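## Task

A slant-cut wooden offcut rests loosely on the upturned palm. Rotate it inside the hand until its orientation relative to the hand matches the two goal pictures. Only this hand may touch it. The wrist camera, its post and the arm's final link count as part of the hand. The task fails if the offcut contacts anything else or leaves the hand. To finish: keep it motionless for a moment in the palm or fingers, clear of the wrist, camera and post, with the palm pointing straight up. No hand motor may show "moving" or "overload" or be counting toward a shutdown; a motor that was off from the very beginning is exempt. Then declare the task done.

## Robot and tools

ROBOT. There is one six-joint arm (FANUC CRX) carrying a right hand with index, middle and ring fingers and a thumb: 16 motors in all. There are three cameras, cam_head_left, cam_head_right and cam_wrist, each 896x504. The goal pictures show the target grip, and show_instructions displays them again.

FRAMES. The scene frame has its origin on the table top under the arm base. +z is up, and +y lies to the left when facing along +x. Results give end_effector_position in metres and end_effector_quat_wxyz, both in this frame. The hand point is a spot in front of the palm where the thumb tip would meet the index and middle tips. Its axes are as follows. +z runs along the straightened fingers toward the tips. +x runs across the palm, away from the thumb. +y points out of the palm face, which sits at y = -0.062 m. Palm facing straight up therefore means the hand's +y points along world +z. The knuckles are at z = -0.017 m and the straight fingertips reach 0.139 m beyond them. A rigid mast near the wrist occupies x +0.05 to +0.10, z -0.16 to -0.11, up to y = +0.06 m, and it can collide with things.

THE ROW. Every motion command uses one row of 24 numbers, each in [-1, 1]. The one row covers both the arm and the hand. In order:
- dx, dy, dz, rx, ry, rz. This is an offset, not a pose. It is expressed in the hand point's own axes and counted from the hand point's measured pose when the action begins. For the first action of a call, that is the pose in the latest result. Each row in an action is counted from that same start, not from the previous row. 1.0 equals 0.6 m or 180 degrees. rx, ry, rz form a single rotation vector. Each control step is clipped to 70 mm and 16 degrees from the measured pose, so large offsets may take more than one action.
- 16 absolute hinge goals, each scaled linearly between that hinge's stops, in this order: index_mcp, index_abd, index_pip, index_dip, thumb_cmc, thumb_axl, thumb_mcp, thumb_ipl, middle_mcp, middle_abd, middle_pip, middle_dip, ring_mcp, ring_abd, ring_pip, ring_dip. Each bracket below gives degrees at +1, degrees at -1, then the number that makes the hinge straight.
  - Fingers: _mcp curls toward the palm (+128, -18; -0.75). _abd swings sideways away from the thumb (+60, -60; +0.00). _pip bends the middle joint (+108, -29; -0.58) and _dip the tip joint (+117, -21; -0.70).
  - thumb_cmc brings the thumb from beside the palm round to its front (+120, -20; -0.71). thumb_axl rolls the thumb on its axis (+140, -27; -0.68). thumb_mcp (+109, -69; -0.23) and thumb_ipl (+108, -77; -0.17) bend it.
  - Bending the fingers moves their tips toward +y.
- current_limit: a motor current cap, linear from 0 mA at -1 to 550 mA at +1, with a floor of 11 mA. Low values also slow the hinges and may leave a finger unable to lift itself.
- speed: set-point rate of (speed+1)/2 × 5.9 rad/s.
- Initial values are current_limit +0.4 and speed -0.6. Whatever was written last stays in effect.

TOOLS.
- execute_actions(actions): a list of actions. Each action is a table of up to 15 rows, one per 1/30 s step, lasting 0.5 s in total. A shorter table repeats its final row. An empty list just returns state and images.
- move(target, speed, blocking): target is one 24-number row, with its offset counted from the pose in the last result that showed one. It follows a straight path lasting 0.5 to 10 s. speed is in m/s, from 0.002 to 0.5, default 0.25; turning is capped at twice that in rad/s. The path ignores obstacles, and a faster move or a target set deeper past a contact presses harder. With blocking=false the call returns after 0.5 s; poll with wait(0), and call wait or stop before sending more commands. The extra "move:" line reports the ending: done, off_target, moving, held or fault. It also reports limits, where paced means the pose was clipped and held means a check blocked steps, and it gives the distance from target.
- wait(seconds): 0 to 10 s, with the last command held.
- stop(): brakes a running move.
- zoom_image(camera, region): region is [x0, y0, x1, y1] in pixels, at most 504x504.
- show_instructions(), read_manual(section="licences").
- finished_scene(scene): ends that scene number. This cannot be undone.

RESULTS. hand_goal lists the goals written; repeating them keeps a grip. hand_measured lists actual hinge positions on the same scale; sending those back loosens a grip. hand_current_ma is positive when pushing toward -1. hand_state has one word per motor: moving, goal, blocked or overload. The entries follow the motor order above. "Hand target" is the pose the controller is steering toward. A "pose unreachable" line means the clearance check altered or blocked the command.

HAZARDS.
- A motor at 495 mA or more accumulates seconds. At 5 s it shuts off for 10 s, so keep currents modest.
- A torque fault or a 150 N force fault halts the arm for 10 s and drops the rest of the call. The load limits are 144 N m for the waist, shoulder and elbow, and 36 N m for the three wrist joints. The arm is stiff, so small overshoots into firm contact can fault it.
- During any stop, new hand numbers are discarded. After a HAND FAULT line, the remaining calls in that reply do not run.
- MOTOR HOT warns of heating; the OVER-TEMPERATURE FAULT that follows brakes the arm.
- A loose object may occasionally get nudged.
- Never let the object fall, touch the table or anything outside the hand, or knock items off the table. Avoid slams and hard pushes, and finish with the object clear of the wrist, camera and mast.

Each tool is called by a JSON object that holds its "api" and its "payload", one argument or row to a line.

Reference images:

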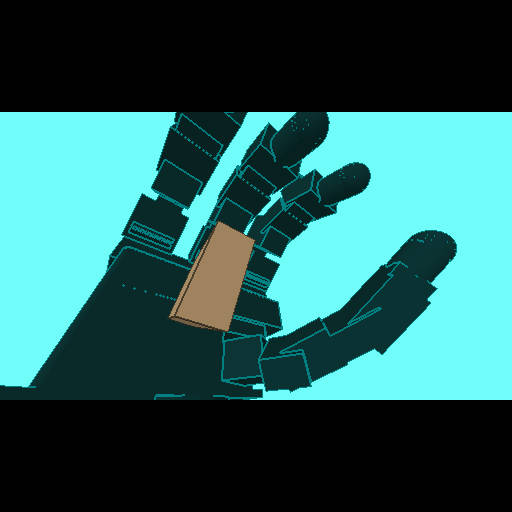

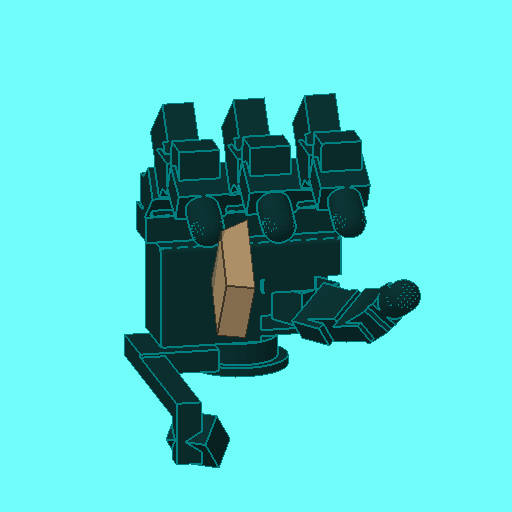

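## Session

{"api": "execute_actions", "payload": {
  "actions": []
}}

Scene clock: 0.00 s.
end_effector_position=(+0.5993, -0.0446, +0.4258) hand_goal=(-0.046, +0.000, +0.008, -0.280, +0.104, -0.266, -0.032, +0.018, -0.046, +0.000, +0.008, -0.280, -0.046, +0.000, +0.008, -0.280) hand_measured=(-0.060, +0.000, +0.006, -0.282, +0.088, -0.270, -0.034, +0.016, -0.064, +0.000, +0.006, -0.282, -0.060, +0.000, +0.006, -0.282) hand_current_ma=(-86, +0, -14, -13, -79, -26, -12, -11, -96, +0, -14, -12, -86, +0, -14, -14) hand_state=(goal, goal, goal, goal, goal, goal, goal, goal, goal, goal, goal, goal, goal, goal, goal, goal) hand_current_limit=0.40 hand_speed=-0.60 end_effector_quat_wxyz=(+0.695, +0.710, +0.075, +0.082)
Joint positions: [ 0.425  0.544  0.34  -1.613  1.728  1.35 ]
Joint velocities: [-0.     0.    -0.     0.     0.001  0.001]
Hand target: +0.599, -0.045, +0.426; +0.695, +0.710, +0.075, +0.082

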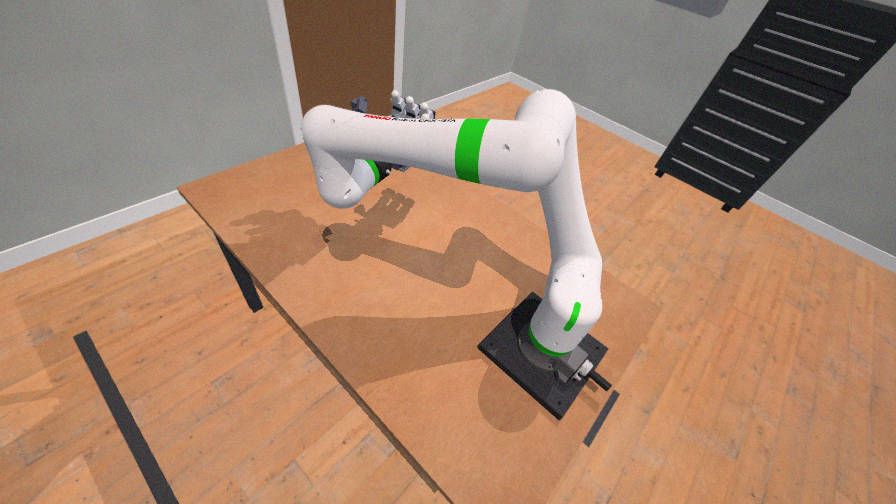

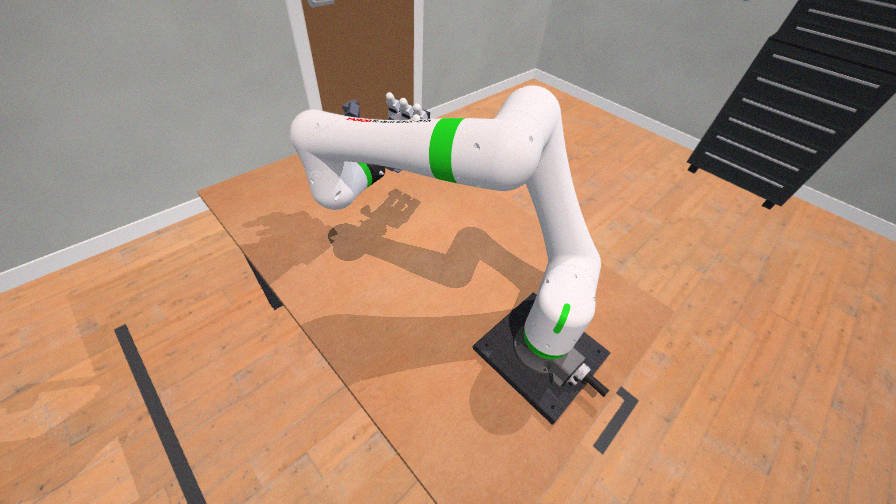

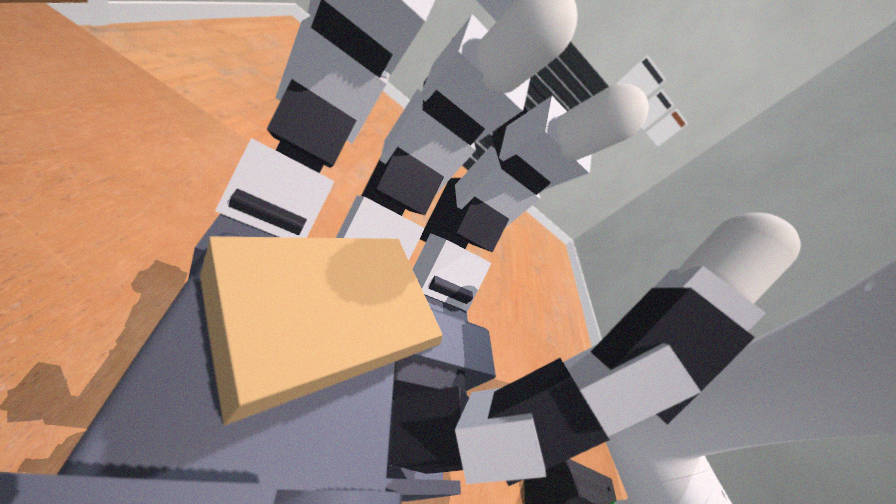

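{"api": "show_instructions", "payload": {

}}

{"api": "zoom_image", "payload": {
  "camera": "cam_wrist",
  "region": [150, 180, 550, 480]
}}

Reference images for this scene: goal picture from the wrist camera place, goal picture looking into the palm.

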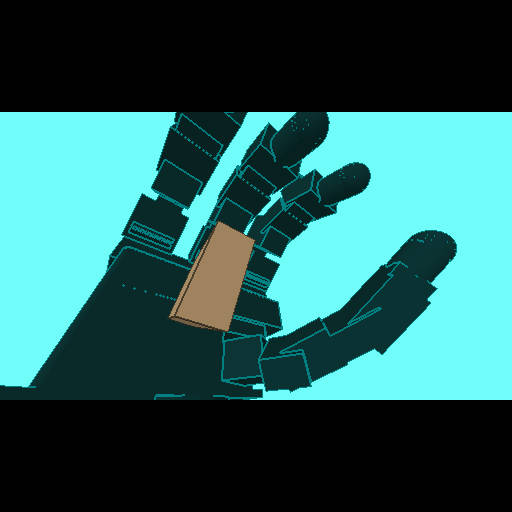

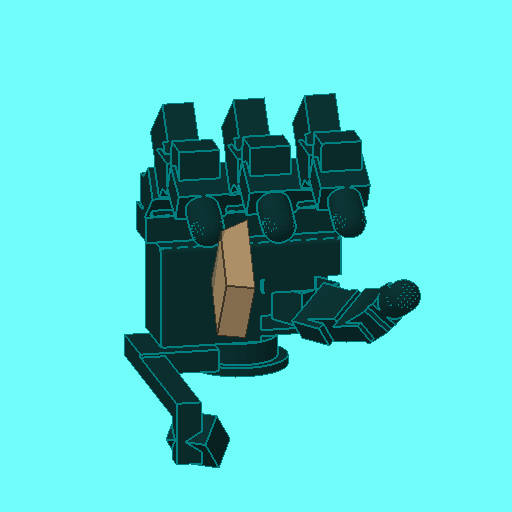

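Region (150, 180, 550, 480) of cam_wrist's 896x504 image, scaled by 1.260, with more detail than that image has; it fills the top 378 rows of this view, and the rest is white.

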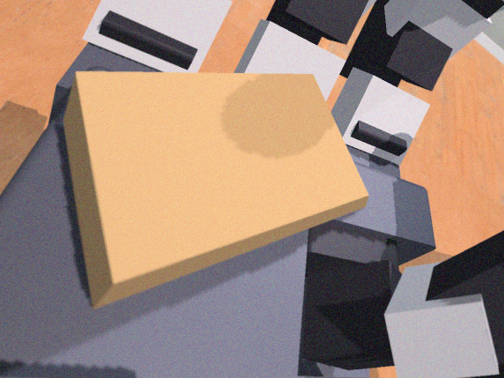

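{"api": "execute_actions", "payload": {
  "actions": [
    [[0,0,0,0,0,0,-0.046,0,0.008,-0.28,0.104,-0.266,-0.032,0.018,0.068,0,0.75,-0.2,-0.205,0,0.6,0.4,0,-0.4]],
    [[0,0,0,0,0,0,-0.046,0,0.008,-0.28,0.104,-0.266,-0.032,0.018,0.068,0,0.883,-0.1,-0.205,0,0.883,0.609,0,-0.4]],
    [[0,0,0,0,0,0,-0.046,0,0.008,-0.28,0.104,-0.266,-0.032,0.018,0.068,0,0.883,-0.05,-0.205,0,0.883,0.609,0,-0.4]]
  ]
}}

Scene clock: 121.50 s.
end_effector_position=(+0.5993, -0.0446, +0.4258) hand_goal=(-0.046, +0.000, +0.008, -0.280, +0.104, -0.266, -0.032, +0.018, +0.068, +0.000, +0.882, -0.050, -0.206, +0.000, +0.882, +0.608) hand_measured=(-0.060, +0.000, +0.006, -0.282, +0.088, -0.270, -0.034, +0.016, +0.058, +0.000, +0.864, -0.058, -0.210, +0.000, +0.882, +0.606) hand_current_ma=(-85, +0, -14, -13, -79, -26, -12, -11, -52, +0, -107, -42, -26, +0, -3, -14) hand_state=(goal, goal, goal, goal, goal, goal, goal, goal, goal, goal, goal, goal, goal, goal, goal, goal) hand_current_limit=0.00 hand_speed=-0.40 end_effector_quat_wxyz=(+0.695, +0.710, +0.075, +0.082)
Joint positions: [ 0.425  0.544  0.34  -1.613  1.728  1.35 ]
Joint velocities: [-0.     0.    -0.001  0.     0.     0.   ]
Hand target: +0.599, -0.045, +0.426; +0.695, +0.710, +0.075, +0.082
Off the commanded pose: 0.000 m, 0 deg.
camera_calibration (this result's frames):
cam_wrist: T_world_to_cam=[[-0.787972, -0.134615, 0.600815, 0.235265], [-0.536116, 0.629877, -0.561991, 0.544393], [-0.302787, -0.76494, -0.568495, 0.509742], [0, 0, 0, 1]] pos_world=[0.631583, 0.078692, 0.454379]

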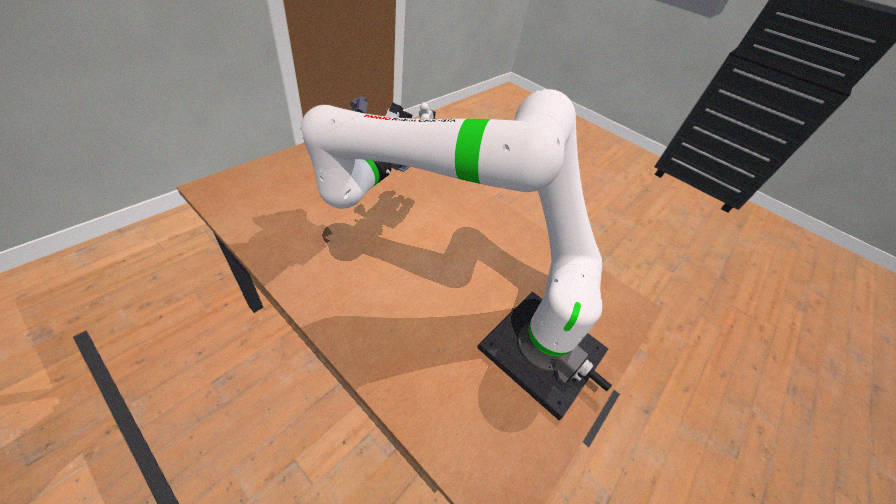

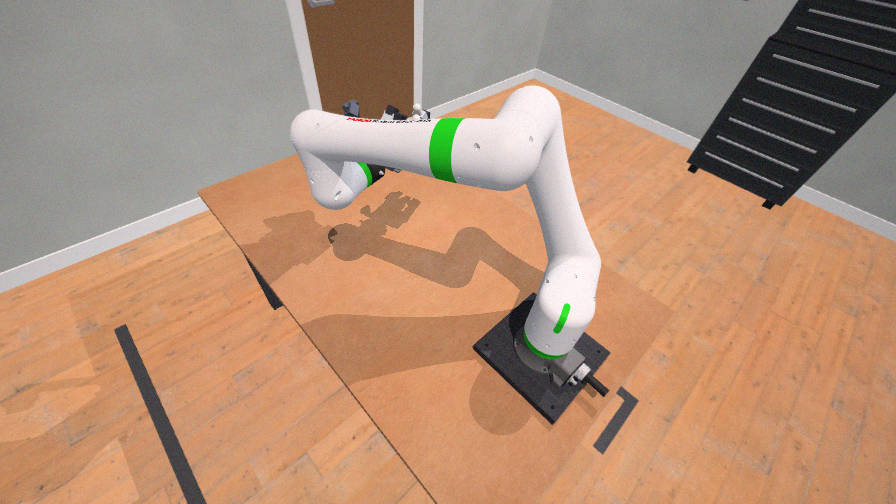

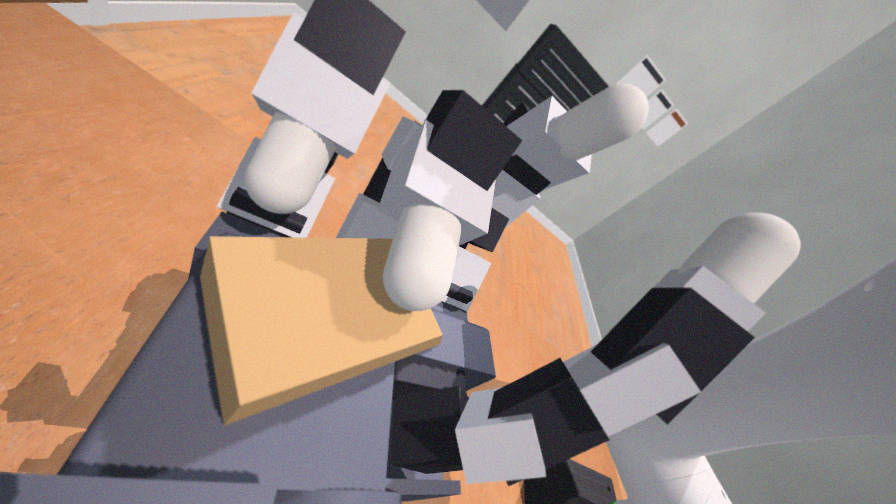

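{"api": "execute_actions", "payload": {
  "actions": [
    [[0,0,0,0,0,0,-0.046,0,0.008,-0.28,0.104,-0.266,-0.032,0.018,0.068,0,0.883,-0.05,-0.03,0,0.883,0.43,0,-0.7]],
    [[0,0,0,0,0,0,-0.046,0,0.008,-0.28,0.104,-0.266,-0.032,0.018,0.068,0,0.883,-0.05,0.137,0,0.883,0.246,0,-0.7]],
    [[0,0,0,0,0,0,-0.046,0,0.008,-0.28,0.104,-0.266,-0.032,0.018,0.068,0,0.883,-0.05,0.31,0,0.82,0.06,0,-0.7]],
    [[0,0,0,0,0,0,-0.046,0,0.008,-0.28,0.104,-0.266,-0.032,0.018,0.068,0,0.883,-0.05,0.31,0,0.82,0.06,0,-0.7]]
  ]
}}

Scene clock: 138.00 s.
end_effector_position=(+0.5993, -0.0446, +0.4258) hand_goal=(-0.046, +0.000, +0.008, -0.280, +0.104, -0.266, -0.032, +0.018, +0.068, +0.000, +0.882, -0.050, +0.310, +0.000, +0.820, +0.060) hand_measured=(-0.060, +0.000, +0.006, -0.282, +0.088, -0.270, -0.034, +0.016, +0.058, +0.000, +0.864, -0.058, +0.302, +0.000, +0.828, +0.066) hand_current_ma=(-85, +0, -14, -13, -79, -26, -12, -11, -55, +0, -107, -42, -44, +0, +38, +26) hand_state=(goal, goal, goal, goal, goal, goal, goal, goal, goal, goal, goal, goal, goal, goal, goal, goal) hand_current_limit=0.00 hand_speed=-0.70 end_effector_quat_wxyz=(+0.695, +0.710, +0.075, +0.082)
Joint positions: [ 0.425  0.544  0.34  -1.613  1.728  1.35 ]
Joint velocities: [-0.    -0.001  0.001  0.    -0.    -0.   ]
Hand target: +0.599, -0.045, +0.426; +0.695, +0.710, +0.075, +0.082
Off the commanded pose: 0.000 m, 0 deg.
camera_calibration (this result's frames):
cam_wrist: T_world_to_cam=[[-0.787972, -0.134615, 0.600815, 0.235265], [-0.536116, 0.629877, -0.561992, 0.544393], [-0.302787, -0.76494, -0.568495, 0.509742], [0, 0, 0, 1]] pos_world=[0.631583, 0.078692, 0.45438]

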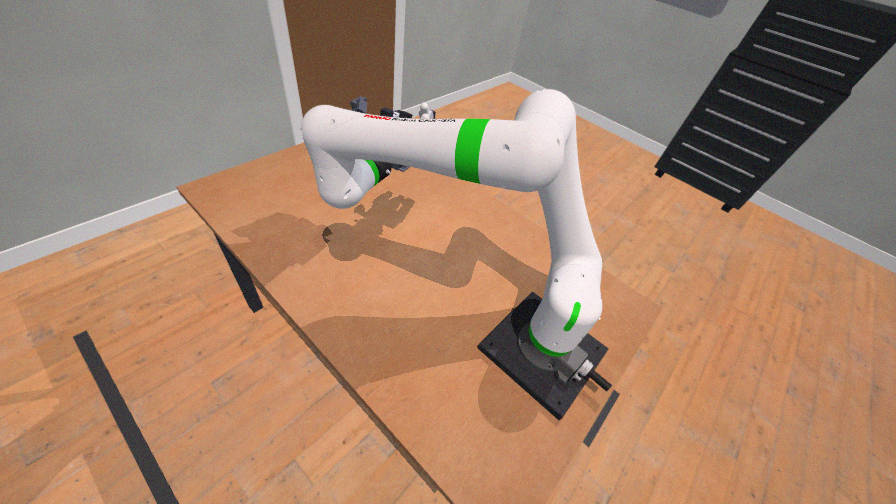

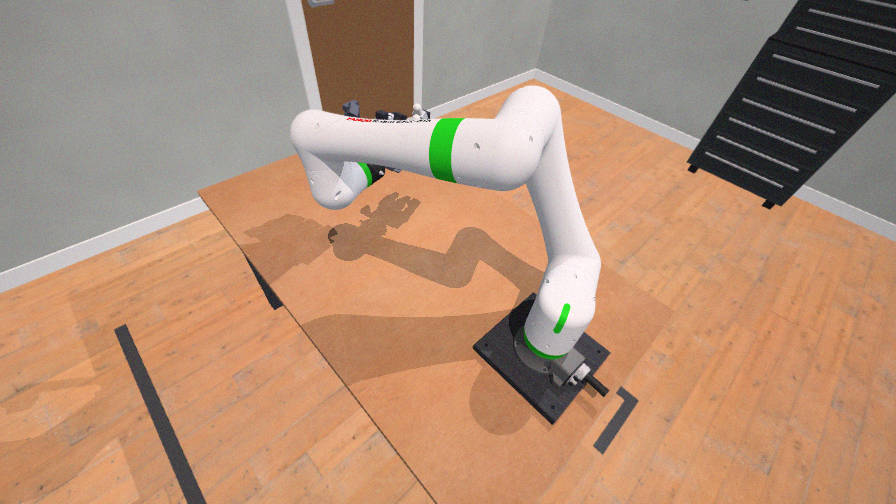

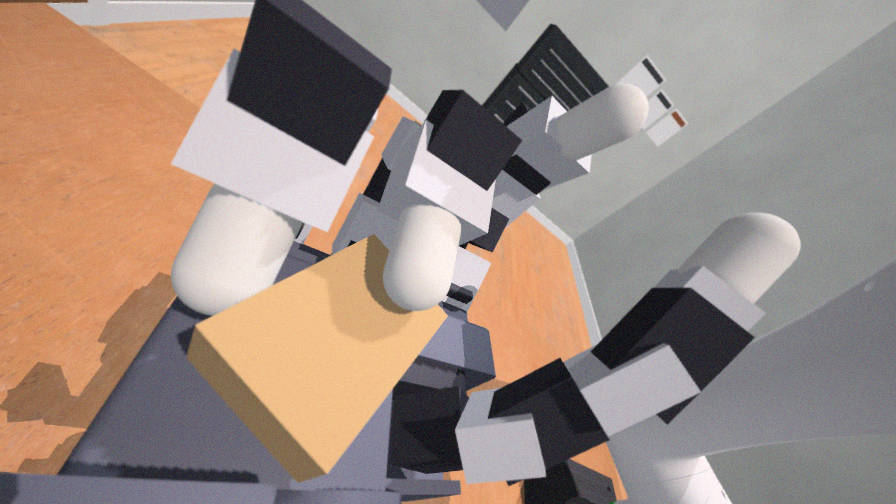

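{"api": "execute_actions", "payload": {
  "actions": [
    [[0,0,0,0,0,0,-0.3,0,0.2,-0.1,0.104,-0.266,-0.032,0.018,0.0,0,0.883,0.035,0.31,0,0.82,0.06,0,-0.7]],
    [[0,0,0,0,0,0,-0.3,0,0.2,-0.1,0.104,-0.266,-0.032,0.018,-0.068,0,0.883,0.116,0.31,0,0.82,0.06,0,-0.7]],
    [[0,0,0,0,0,0,-0.3,0,0.2,-0.1,0.104,-0.266,-0.032,0.018,-0.137,0,0.883,0.175,0.31,0,0.82,0.06,0,-0.7]],
    [[0,0,0,0,0,0,-0.3,0,0.2,-0.1,0.104,-0.266,-0.032,0.018,-0.205,0,0.883,0.232,0.31,0,0.82,0.06,0,-0.7]]
  ]
}}

Scene clock: 171.70 s.
end_effector_position=(+0.5993, -0.0446, +0.4258) hand_goal=(-0.300, +0.000, +0.200, -0.100, +0.104, -0.266, -0.032, +0.018, -0.206, +0.000, +0.882, +0.232, +0.310, +0.000, +0.820, +0.060) hand_measured=(-0.306, +0.000, +0.198, -0.102, +0.088, -0.270, -0.034, +0.016, -0.212, +0.000, +0.868, +0.206, +0.308, +0.000, +0.828, +0.064) hand_current_ma=(-31, +0, -16, -13, -79, -26, -12, -11, -29, +0, -83, -138, -17, +0, +38, +21) hand_state=(goal, goal, goal, goal, goal, goal, goal, goal, goal, goal, goal, blocked, goal, goal, goal, goal) hand_current_limit=0.00 hand_speed=-0.70 end_effector_quat_wxyz=(+0.695, +0.710, +0.075, +0.082)
Joint positions: [ 0.425  0.544  0.34  -1.613  1.728  1.35 ]
Joint velocities: [-0.     0.    -0.     0.001  0.001  0.001]
Hand target: +0.599, -0.045, +0.426; +0.695, +0.710, +0.075, +0.082
Off the commanded pose: 0.000 m, 0 deg.
camera_calibration (this result's frames):
cam_wrist: T_world_to_cam=[[-0.787972, -0.134615, 0.600815, 0.235265], [-0.536116, 0.629878, -0.561991, 0.544393], [-0.302787, -0.76494, -0.568495, 0.509743], [0, 0, 0, 1]] pos_world=[0.631583, 0.0786921, 0.454379]

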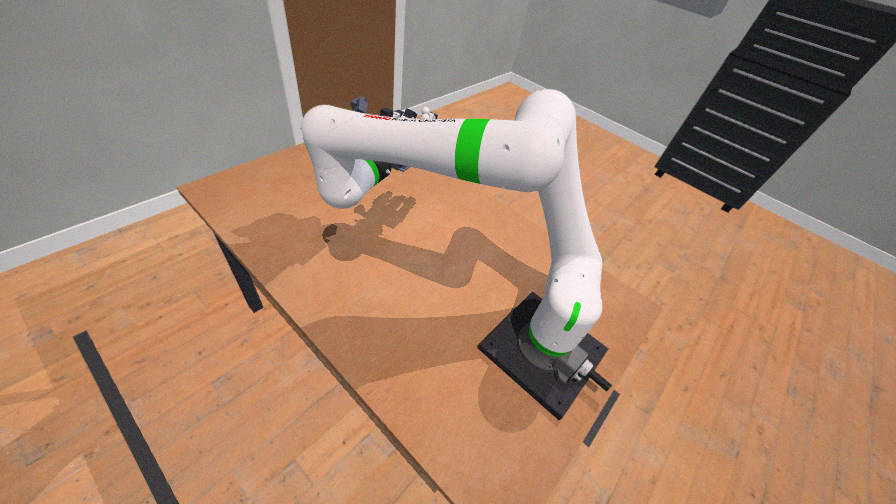

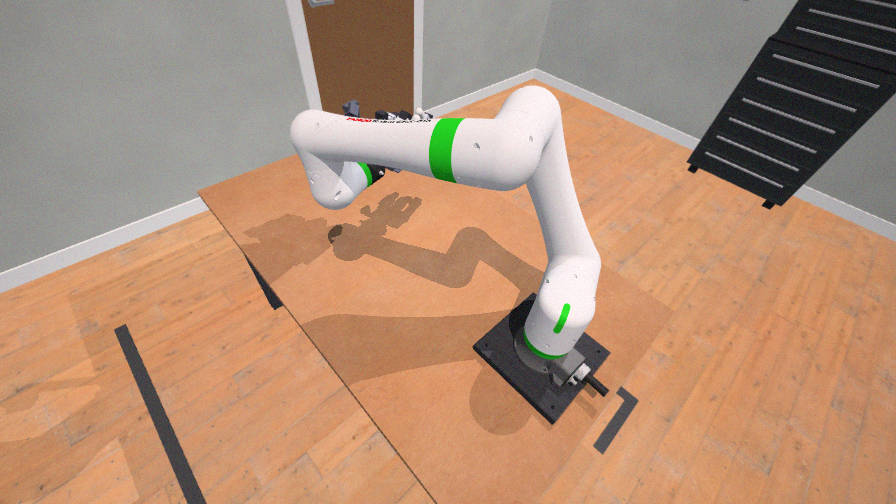

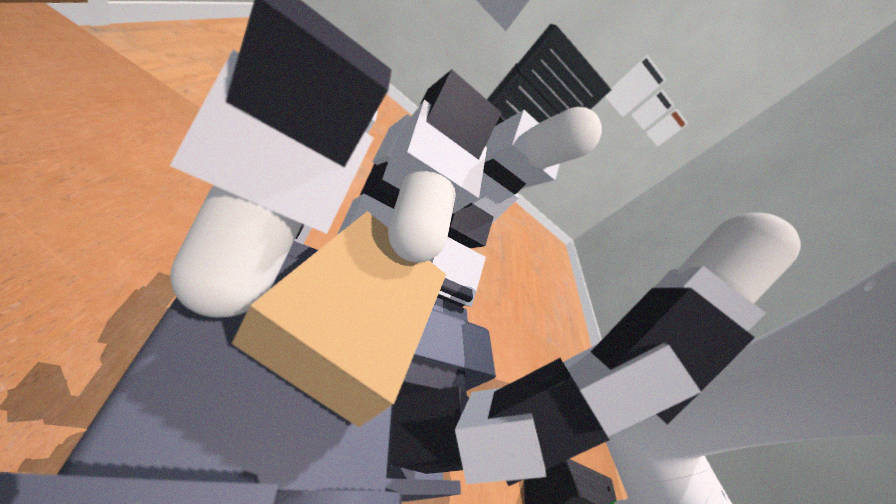

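{"api": "execute_actions", "payload": {
  "actions": [
    [[0,0,0,0,0,0,-0.3,0,0.2,-0.1,0.3,0.257,0.1,0.4,-0.205,0,0.883,0.22,0.31,0,0.82,0.06,0,-0.3]],
    [[0,0,0,0,0,0,-0.3,0,0.2,-0.1,0.429,0.257,0.169,0.8,-0.205,0,0.883,0.22,0.31,0,0.82,0.06,0,-0.3]],
    [[0,0,0,0,0,0,-0.3,0,0.2,-0.1,0.429,0.257,0.169,0.9,-0.205,0,0.883,0.22,0.31,0,0.82,0.06,0,-0.6]]
  ]
}}

Scene clock: 252.07 s.
end_effector_position=(+0.5993, -0.0446, +0.4258) hand_goal=(-0.300, +0.000, +0.200, -0.100, +0.428, +0.256, +0.168, +0.900, -0.206, +0.000, +0.882, +0.220, +0.310, +0.000, +0.820, +0.060) hand_measured=(-0.306, +0.000, +0.198, -0.102, +0.428, +0.254, +0.170, +0.896, -0.212, +0.000, +0.868, +0.206, +0.308, +0.000, +0.828, +0.064) hand_current_ma=(-32, +0, -16, -13, +2, -11, +11, -27, -36, +0, -83, -74, -17, +0, +38, +21) hand_state=(goal, goal, goal, goal, goal, goal, goal, goal, goal, goal, goal, goal, goal, goal, goal, goal) hand_current_limit=0.00 hand_speed=-0.60 end_effector_quat_wxyz=(+0.695, +0.710, +0.075, +0.082)
Joint positions: [ 0.425  0.544  0.34  -1.613  1.728  1.35 ]
Joint velocities: [-0.     0.001 -0.    -0.001  0.    -0.   ]
Hand target: +0.599, -0.045, +0.426; +0.695, +0.710, +0.075, +0.082
Off the commanded pose: 0.000 m, 0 deg.
camera_calibration (this result's frames):
cam_wrist: T_world_to_cam=[[-0.787972, -0.134615, 0.600815, 0.235265], [-0.536116, 0.629877, -0.561992, 0.544393], [-0.302787, -0.76494, -0.568495, 0.509742], [0, 0, 0, 1]] pos_world=[0.631583, 0.078692, 0.454379]

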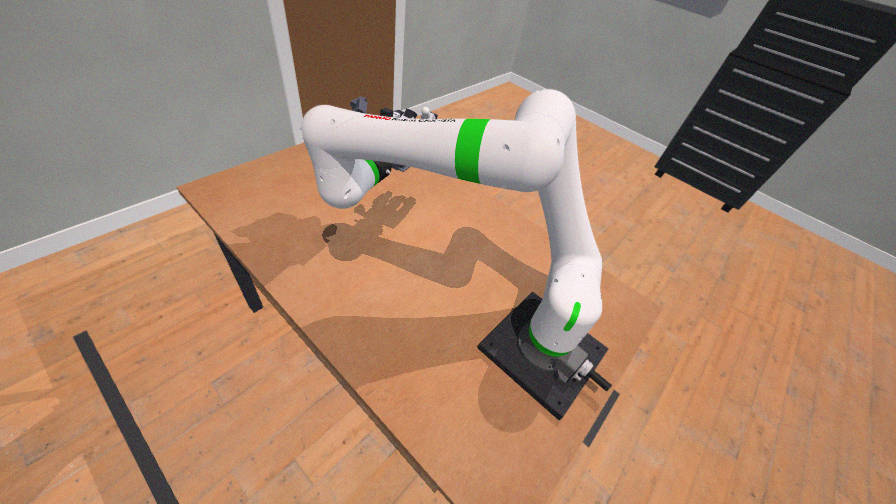

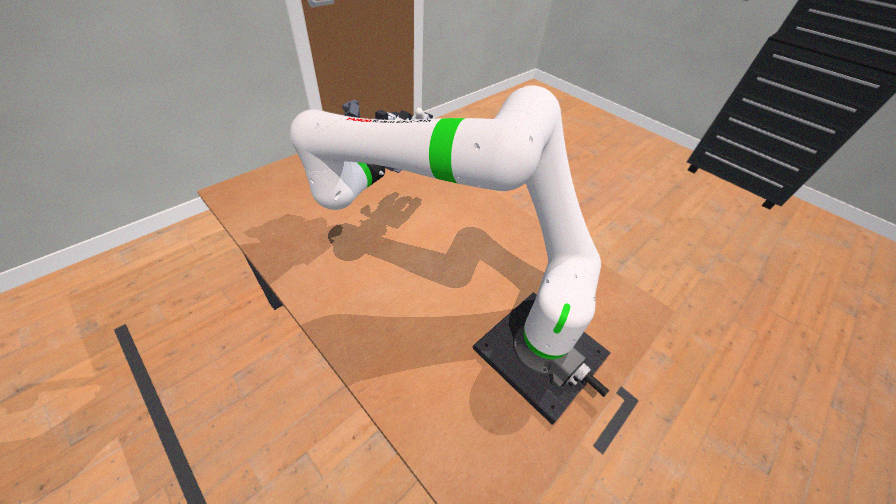

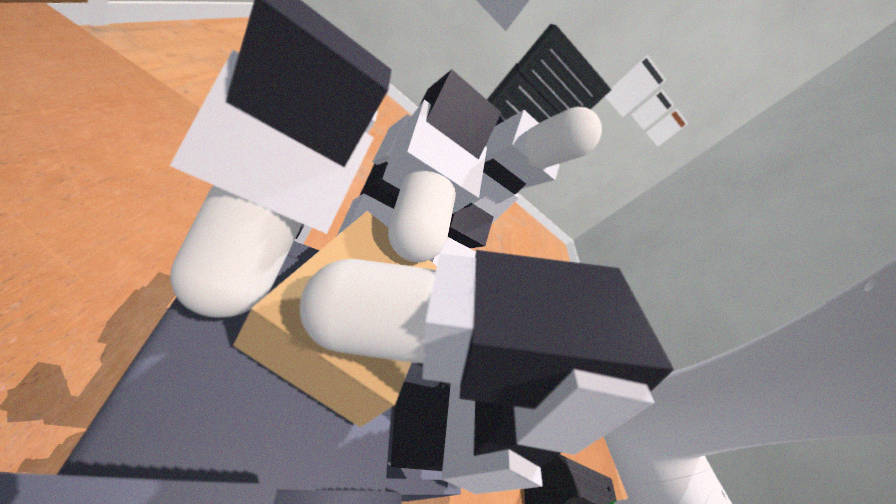

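{"api": "execute_actions", "payload": {
  "actions": [
    [[0,0,0,0,0,0,-0.3,0,0.2,-0.1,0.429,0.257,0.169,0.94,-0.205,0,0.883,0.22,0.31,0,0.82,0.06,0,-0.7]],
    [[0,0,0,0,0,0,-0.3,0,0.2,-0.1,0.286,0.257,0.255,0.945,-0.205,0,0.883,0.22,0.31,0,0.82,0.06,0,-0.7]],
    [[0,0,0,0,0,0,-0.3,0,0.2,-0.1,0.143,0.257,0.34,0.95,-0.205,0,0.883,0.22,0.31,0,0.82,0.06,0,-0.7]],
    [[0,0,0,0,0,0,-0.3,0,0.2,-0.1,0.0,0.257,0.41,0.96,-0.205,0,0.883,0.22,0.31,0,0.82,0.06,0,-0.7]],
    [[0,0,0,0,0,0,-0.3,0,0.2,-0.1,-0.143,0.257,0.475,0.97,-0.205,0,0.883,0.22,0.31,0,0.82,0.06,0,-0.7]]
  ]
}}

Scene clock: 271.00 s.
end_effector_position=(+0.5993, -0.0446, +0.4258) hand_goal=(-0.300, +0.000, +0.200, -0.100, -0.144, +0.256, +0.474, +0.970, -0.206, +0.000, +0.882, +0.220, +0.310, +0.000, +0.820, +0.060) hand_measured=(-0.306, +0.000, +0.198, -0.102, -0.144, +0.254, +0.468, +0.960, -0.222, +0.000, +0.864, +0.206, +0.308, +0.000, +0.828, +0.064) hand_current_ma=(-32, +0, -16, -13, +3, -10, -36, -66, -82, +0, -100, -74, -17, +0, +38, +21) hand_state=(goal, goal, goal, goal, goal, goal, goal, goal, goal, goal, goal, goal, goal, goal, goal, goal) hand_current_limit=0.00 hand_speed=-0.70 end_effector_quat_wxyz=(+0.695, +0.710, +0.075, +0.082)
Joint positions: [ 0.425  0.544  0.34  -1.613  1.728  1.35 ]
Joint velocities: [ 0.    -0.001  0.    -0.001  0.002 -0.   ]
Hand target: +0.599, -0.045, +0.426; +0.695, +0.710, +0.075, +0.082
Off the commanded pose: 0.000 m, 0 deg.
camera_calibration (this result's frames):
cam_wrist: T_world_to_cam=[[-0.787972, -0.134615, 0.600815, 0.235265], [-0.536116, 0.629877, -0.561991, 0.544393], [-0.302787, -0.76494, -0.568495, 0.509743], [0, 0, 0, 1]] pos_world=[0.631583, 0.078692, 0.454379]

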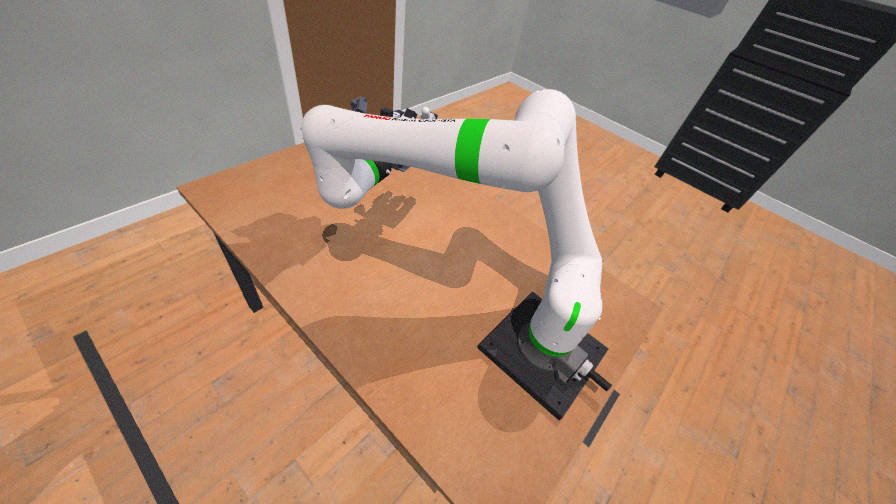

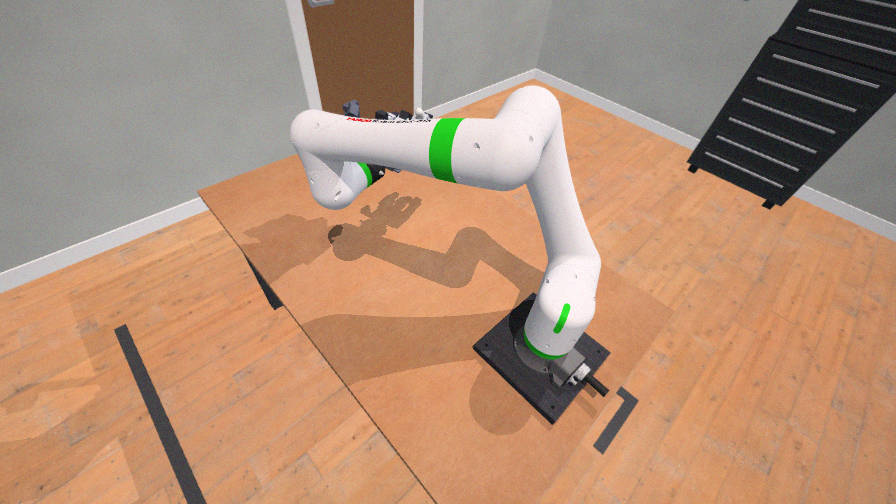

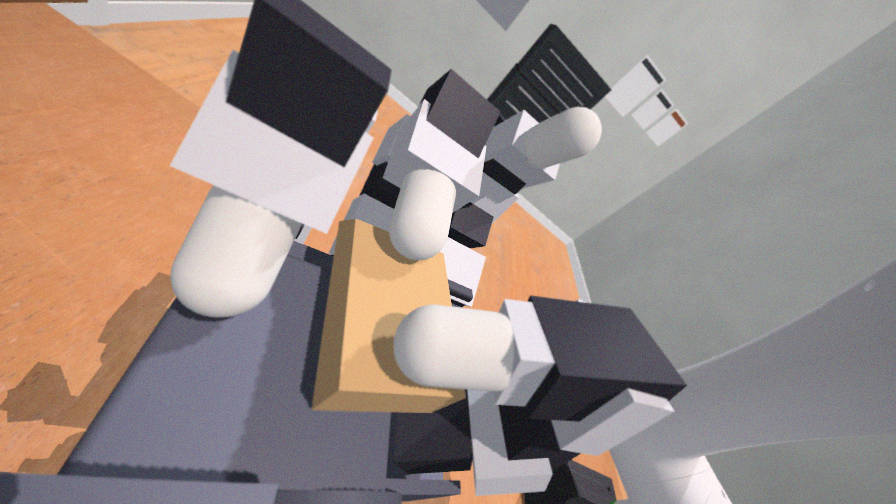

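{"api": "execute_actions", "payload": {
  "actions": [
    [[0,0,0,0,0,0,-0.4,0,0.3,0,-0.286,0.257,0.53,0.97,-0.205,0,0.883,0.22,0.1,0,0.883,0.27,0,-0.7]],
    [[0,0,0,0,0,0,-0.4,0,0.3,0,-0.429,0.257,0.586,0.97,-0.18,0,0.883,0.2,-0.1,0,0.883,0.48,0,-0.7]],
    [[0,0,0,0,0,0,-0.4,0,0.3,0,-0.57,0.257,0.632,0.97,-0.14,0,0.883,0.168,-0.25,0,0.883,0.62,0,-0.7]],
    [[0,0,0,0,0,0,-0.4,0,0.3,0,-0.714,0.257,0.676,0.97,-0.095,0,0.883,0.13,-0.25,0,0.883,0.62,0,-0.7]]
  ]
}}

Scene clock: 293.07 s.
end_effector_position=(+0.5993, -0.0446, +0.4258) hand_goal=(-0.400, +0.000, +0.300, +0.000, -0.714, +0.256, +0.676, +0.970, -0.096, +0.000, +0.882, +0.130, -0.250, +0.000, +0.882, +0.620) hand_measured=(-0.406, +0.000, +0.298, -0.002, -0.712, +0.256, +0.664, +0.958, -0.122, +0.000, +0.868, +0.122, -0.254, +0.000, +0.882, +0.618) hand_current_ma=(-34, +0, -16, -13, +6, +0, -84, -84, -140, +2, -75, -41, -18, +0, +1, -13) hand_state=(goal, goal, goal, goal, goal, goal, goal, goal, blocked, goal, goal, goal, goal, goal, goal, goal) hand_current_limit=0.00 hand_speed=-0.70 end_effector_quat_wxyz=(+0.695, +0.710, +0.075, +0.082)
Joint positions: [ 0.425  0.544  0.34  -1.613  1.728  1.35 ]
Joint velocities: [ 0.     0.001  0.001 -0.001 -0.001 -0.001]
Hand target: +0.599, -0.045, +0.426; +0.695, +0.710, +0.075, +0.082
Off the commanded pose: 0.000 m, 0 deg.
camera_calibration (this result's frames):
cam_wrist: T_world_to_cam=[[-0.787972, -0.134615, 0.600815, 0.235265], [-0.536116, 0.629877, -0.561991, 0.544393], [-0.302787, -0.76494, -0.568495, 0.509742], [0, 0, 0, 1]] pos_world=[0.631583, 0.0786921, 0.454379]

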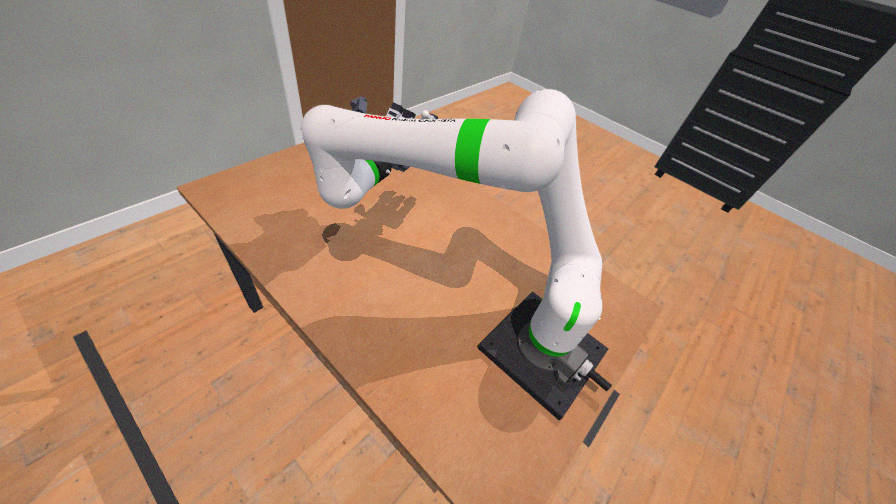

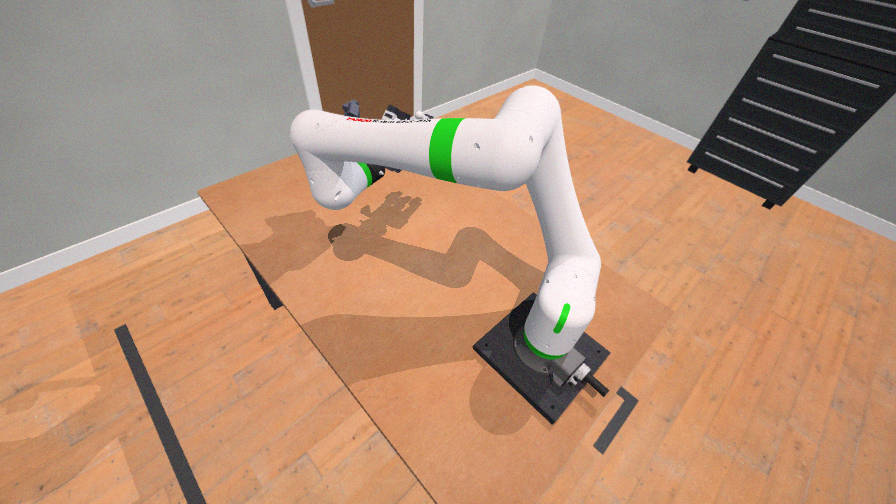

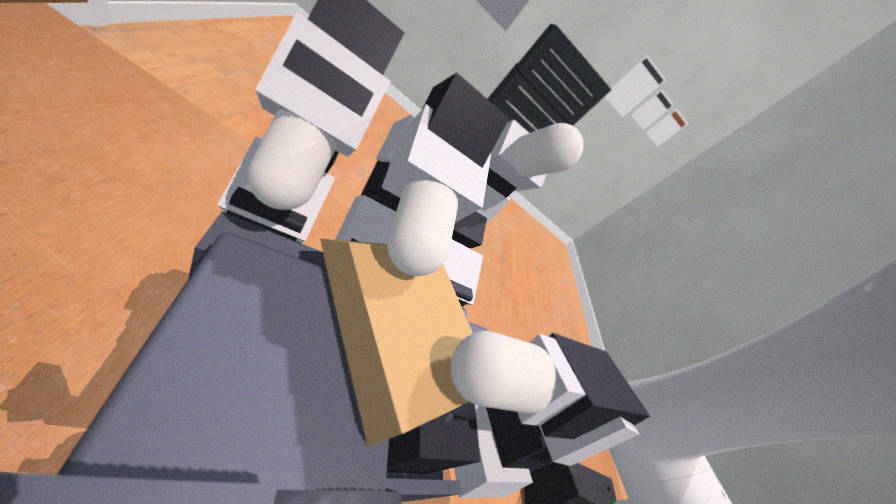

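{"api": "execute_actions", "payload": {
  "actions": [
    [[0,0,0,0,0,0,-0.4,0,0.3,0,-0.714,0.257,0.676,0.97,-0.05,0,0.55,0.0,-0.25,0,0.883,0.62,0,-0.6]],
    [[0,0,0,0,0,0,-0.4,0,0.3,0,-0.714,0.257,0.676,0.97,0.15,0,0.35,-0.1,-0.25,0,0.883,0.62,0,-0.7]],
    [[0,0,0,0,0,0,-0.4,0,0.3,0,-0.714,0.257,0.676,0.97,0.34,0,0.25,-0.12,-0.25,0,0.883,0.62,0,-0.7]],
    [[0,0,0,0,0,0,-0.4,0,0.3,0,-0.714,0.257,0.676,0.97,0.34,0,0.25,-0.12,-0.25,0,0.883,0.62,0,-0.7]]
  ]
}}

Scene clock: 350.33 s.
end_effector_position=(+0.5993, -0.0446, +0.4258) hand_goal=(-0.400, +0.000, +0.300, +0.000, -0.714, +0.256, +0.676, +0.970, +0.340, +0.000, +0.250, -0.120, -0.250, +0.000, +0.882, +0.620) hand_measured=(-0.406, +0.000, +0.298, -0.002, -0.720, +0.260, +0.664, +0.960, +0.326, +0.000, +0.256, -0.116, -0.254, +0.000, +0.882, +0.618) hand_current_ma=(-34, +0, -15, -13, -34, +28, -79, -75, -80, +2, +36, +20, -18, +0, +1, -13) hand_state=(goal, goal, goal, goal, goal, goal, goal, goal, goal, goal, goal, goal, goal, goal, goal, goal) hand_current_limit=0.00 hand_speed=-0.70 end_effector_quat_wxyz=(+0.695, +0.710, +0.075, +0.082)
Joint positions: [ 0.425  0.544  0.34  -1.613  1.728  1.35 ]
Joint velocities: [-0.     0.001 -0.     0.001 -0.001 -0.   ]
Hand target: +0.599, -0.045, +0.426; +0.695, +0.710, +0.075, +0.082
Off the commanded pose: 0.000 m, 0 deg.

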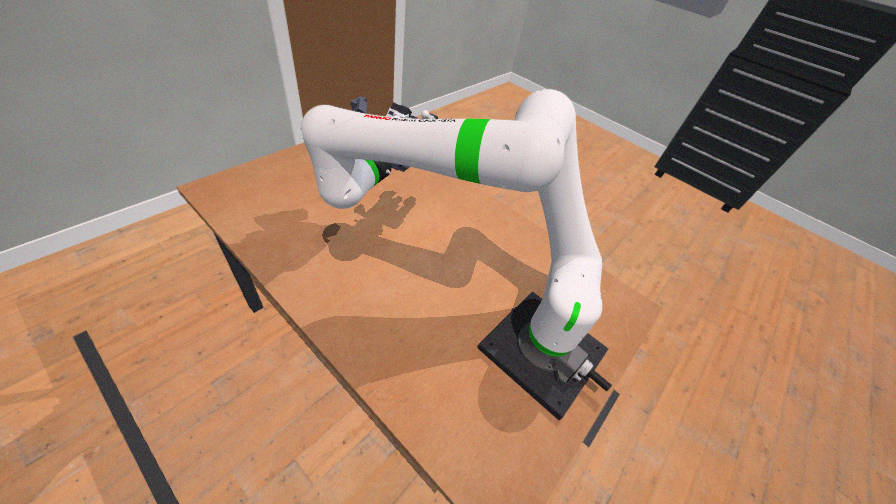

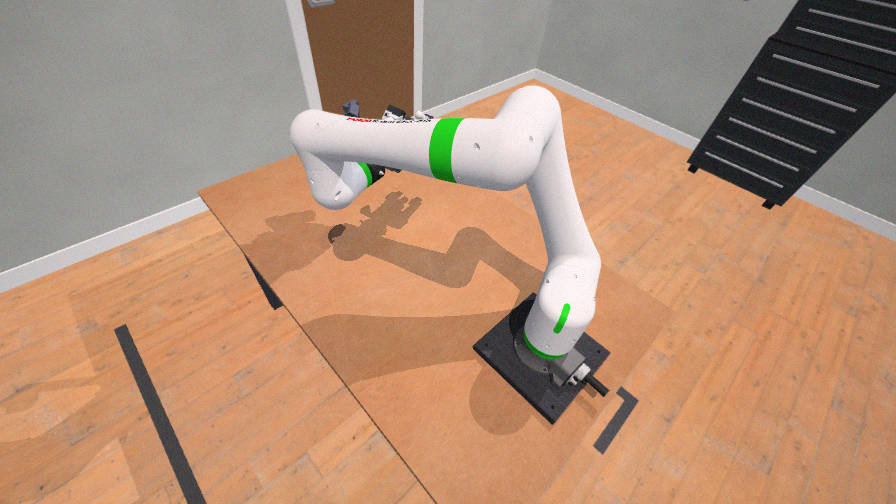

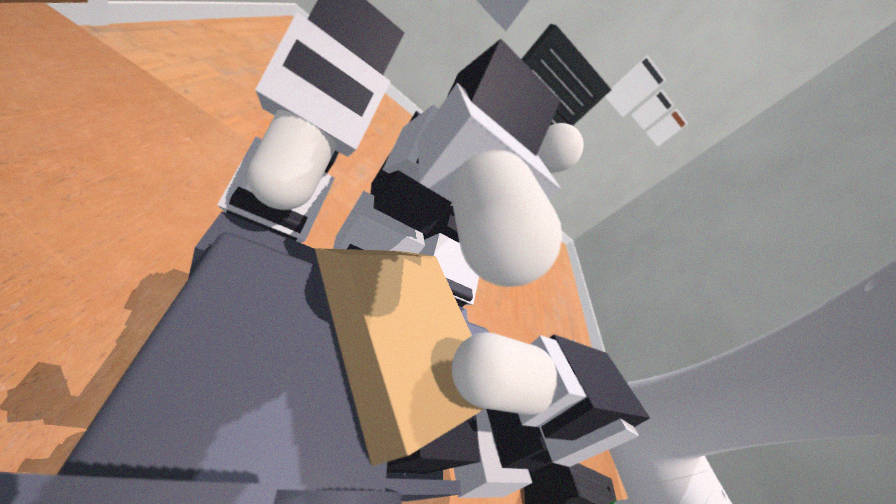

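{"api": "execute_actions", "payload": {
  "actions": [
    [[0,0,0,0,0,0,-0.4,0,0.3,0,-0.68,0.162,0.65,0.97,0.34,0,0.25,-0.12,-0.25,0,0.883,0.62,0,-0.7]],
    [[0,0,0,0,0,0,-0.4,0,0.3,0,-0.643,0.066,0.608,0.97,0.34,0,0.25,-0.12,-0.25,0,0.883,0.62,0,-0.7]],
    [[0,0,0,0,0,0,-0.4,0,0.3,0,-0.6,0.0,0.56,0.97,0.34,0,0.25,-0.12,-0.25,0,0.883,0.62,0,-0.7]],
    [[0,0,0,0,0,0,-0.4,0,0.3,0,-0.571,-0.054,0.51,0.97,0.34,0,0.25,-0.12,-0.25,0,0.883,0.62,0,-0.7]]
  ]
}}

Scene clock: 370.97 s.
end_effector_position=(+0.5993, -0.0446, +0.4258) hand_goal=(-0.400, +0.000, +0.300, +0.000, -0.572, -0.054, +0.510, +0.970, +0.340, +0.000, +0.250, -0.120, -0.250, +0.000, +0.882, +0.620) hand_measured=(-0.406, +0.000, +0.298, -0.002, -0.586, -0.020, +0.502, +0.960, +0.336, +0.000, +0.256, -0.116, -0.254, +0.000, +0.882, +0.618) hand_current_ma=(-34, +0, -15, -13, -76, +243, -55, -72, -26, +2, +36, +20, -18, +0, +1, -13) hand_state=(goal, goal, goal, goal, goal, blocked, goal, goal, goal, goal, goal, goal, goal, goal, goal, goal) hand_current_limit=0.00 hand_speed=-0.70 end_effector_quat_wxyz=(+0.695, +0.710, +0.075, +0.082)
Joint positions: [ 0.425  0.544  0.34  -1.613  1.728  1.35 ]
Joint velocities: [-0.     0.001 -0.     0.001  0.     0.   ]
Hand target: +0.599, -0.045, +0.426; +0.695, +0.710, +0.075, +0.082
Off the commanded pose: 0.000 m, 0 deg.

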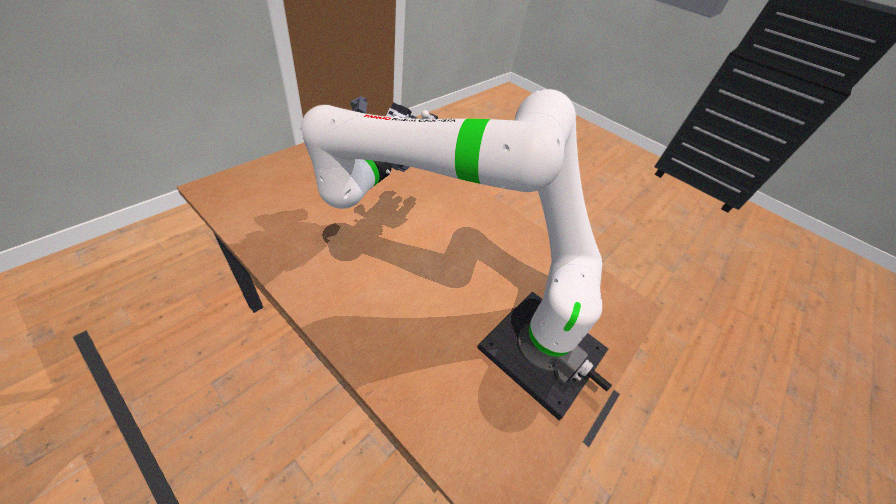

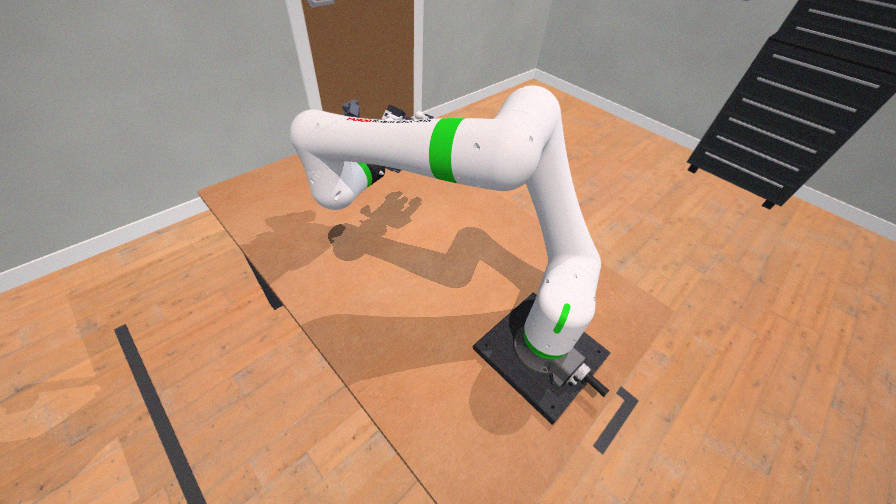

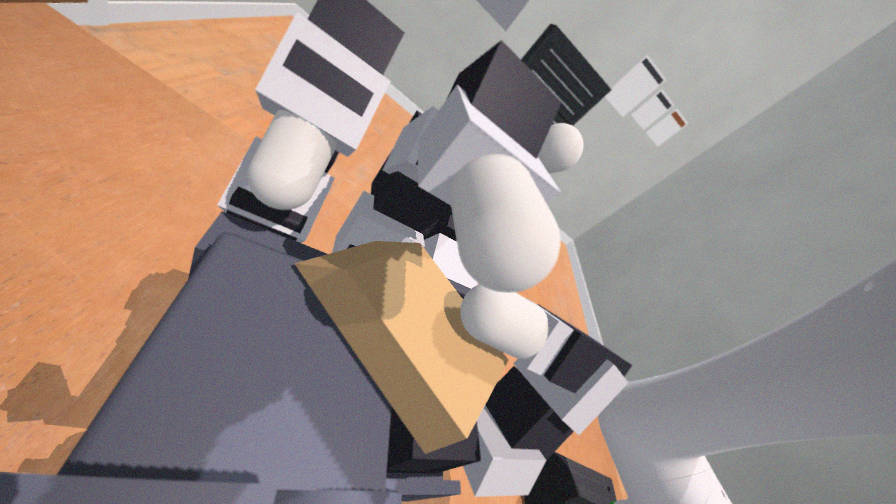

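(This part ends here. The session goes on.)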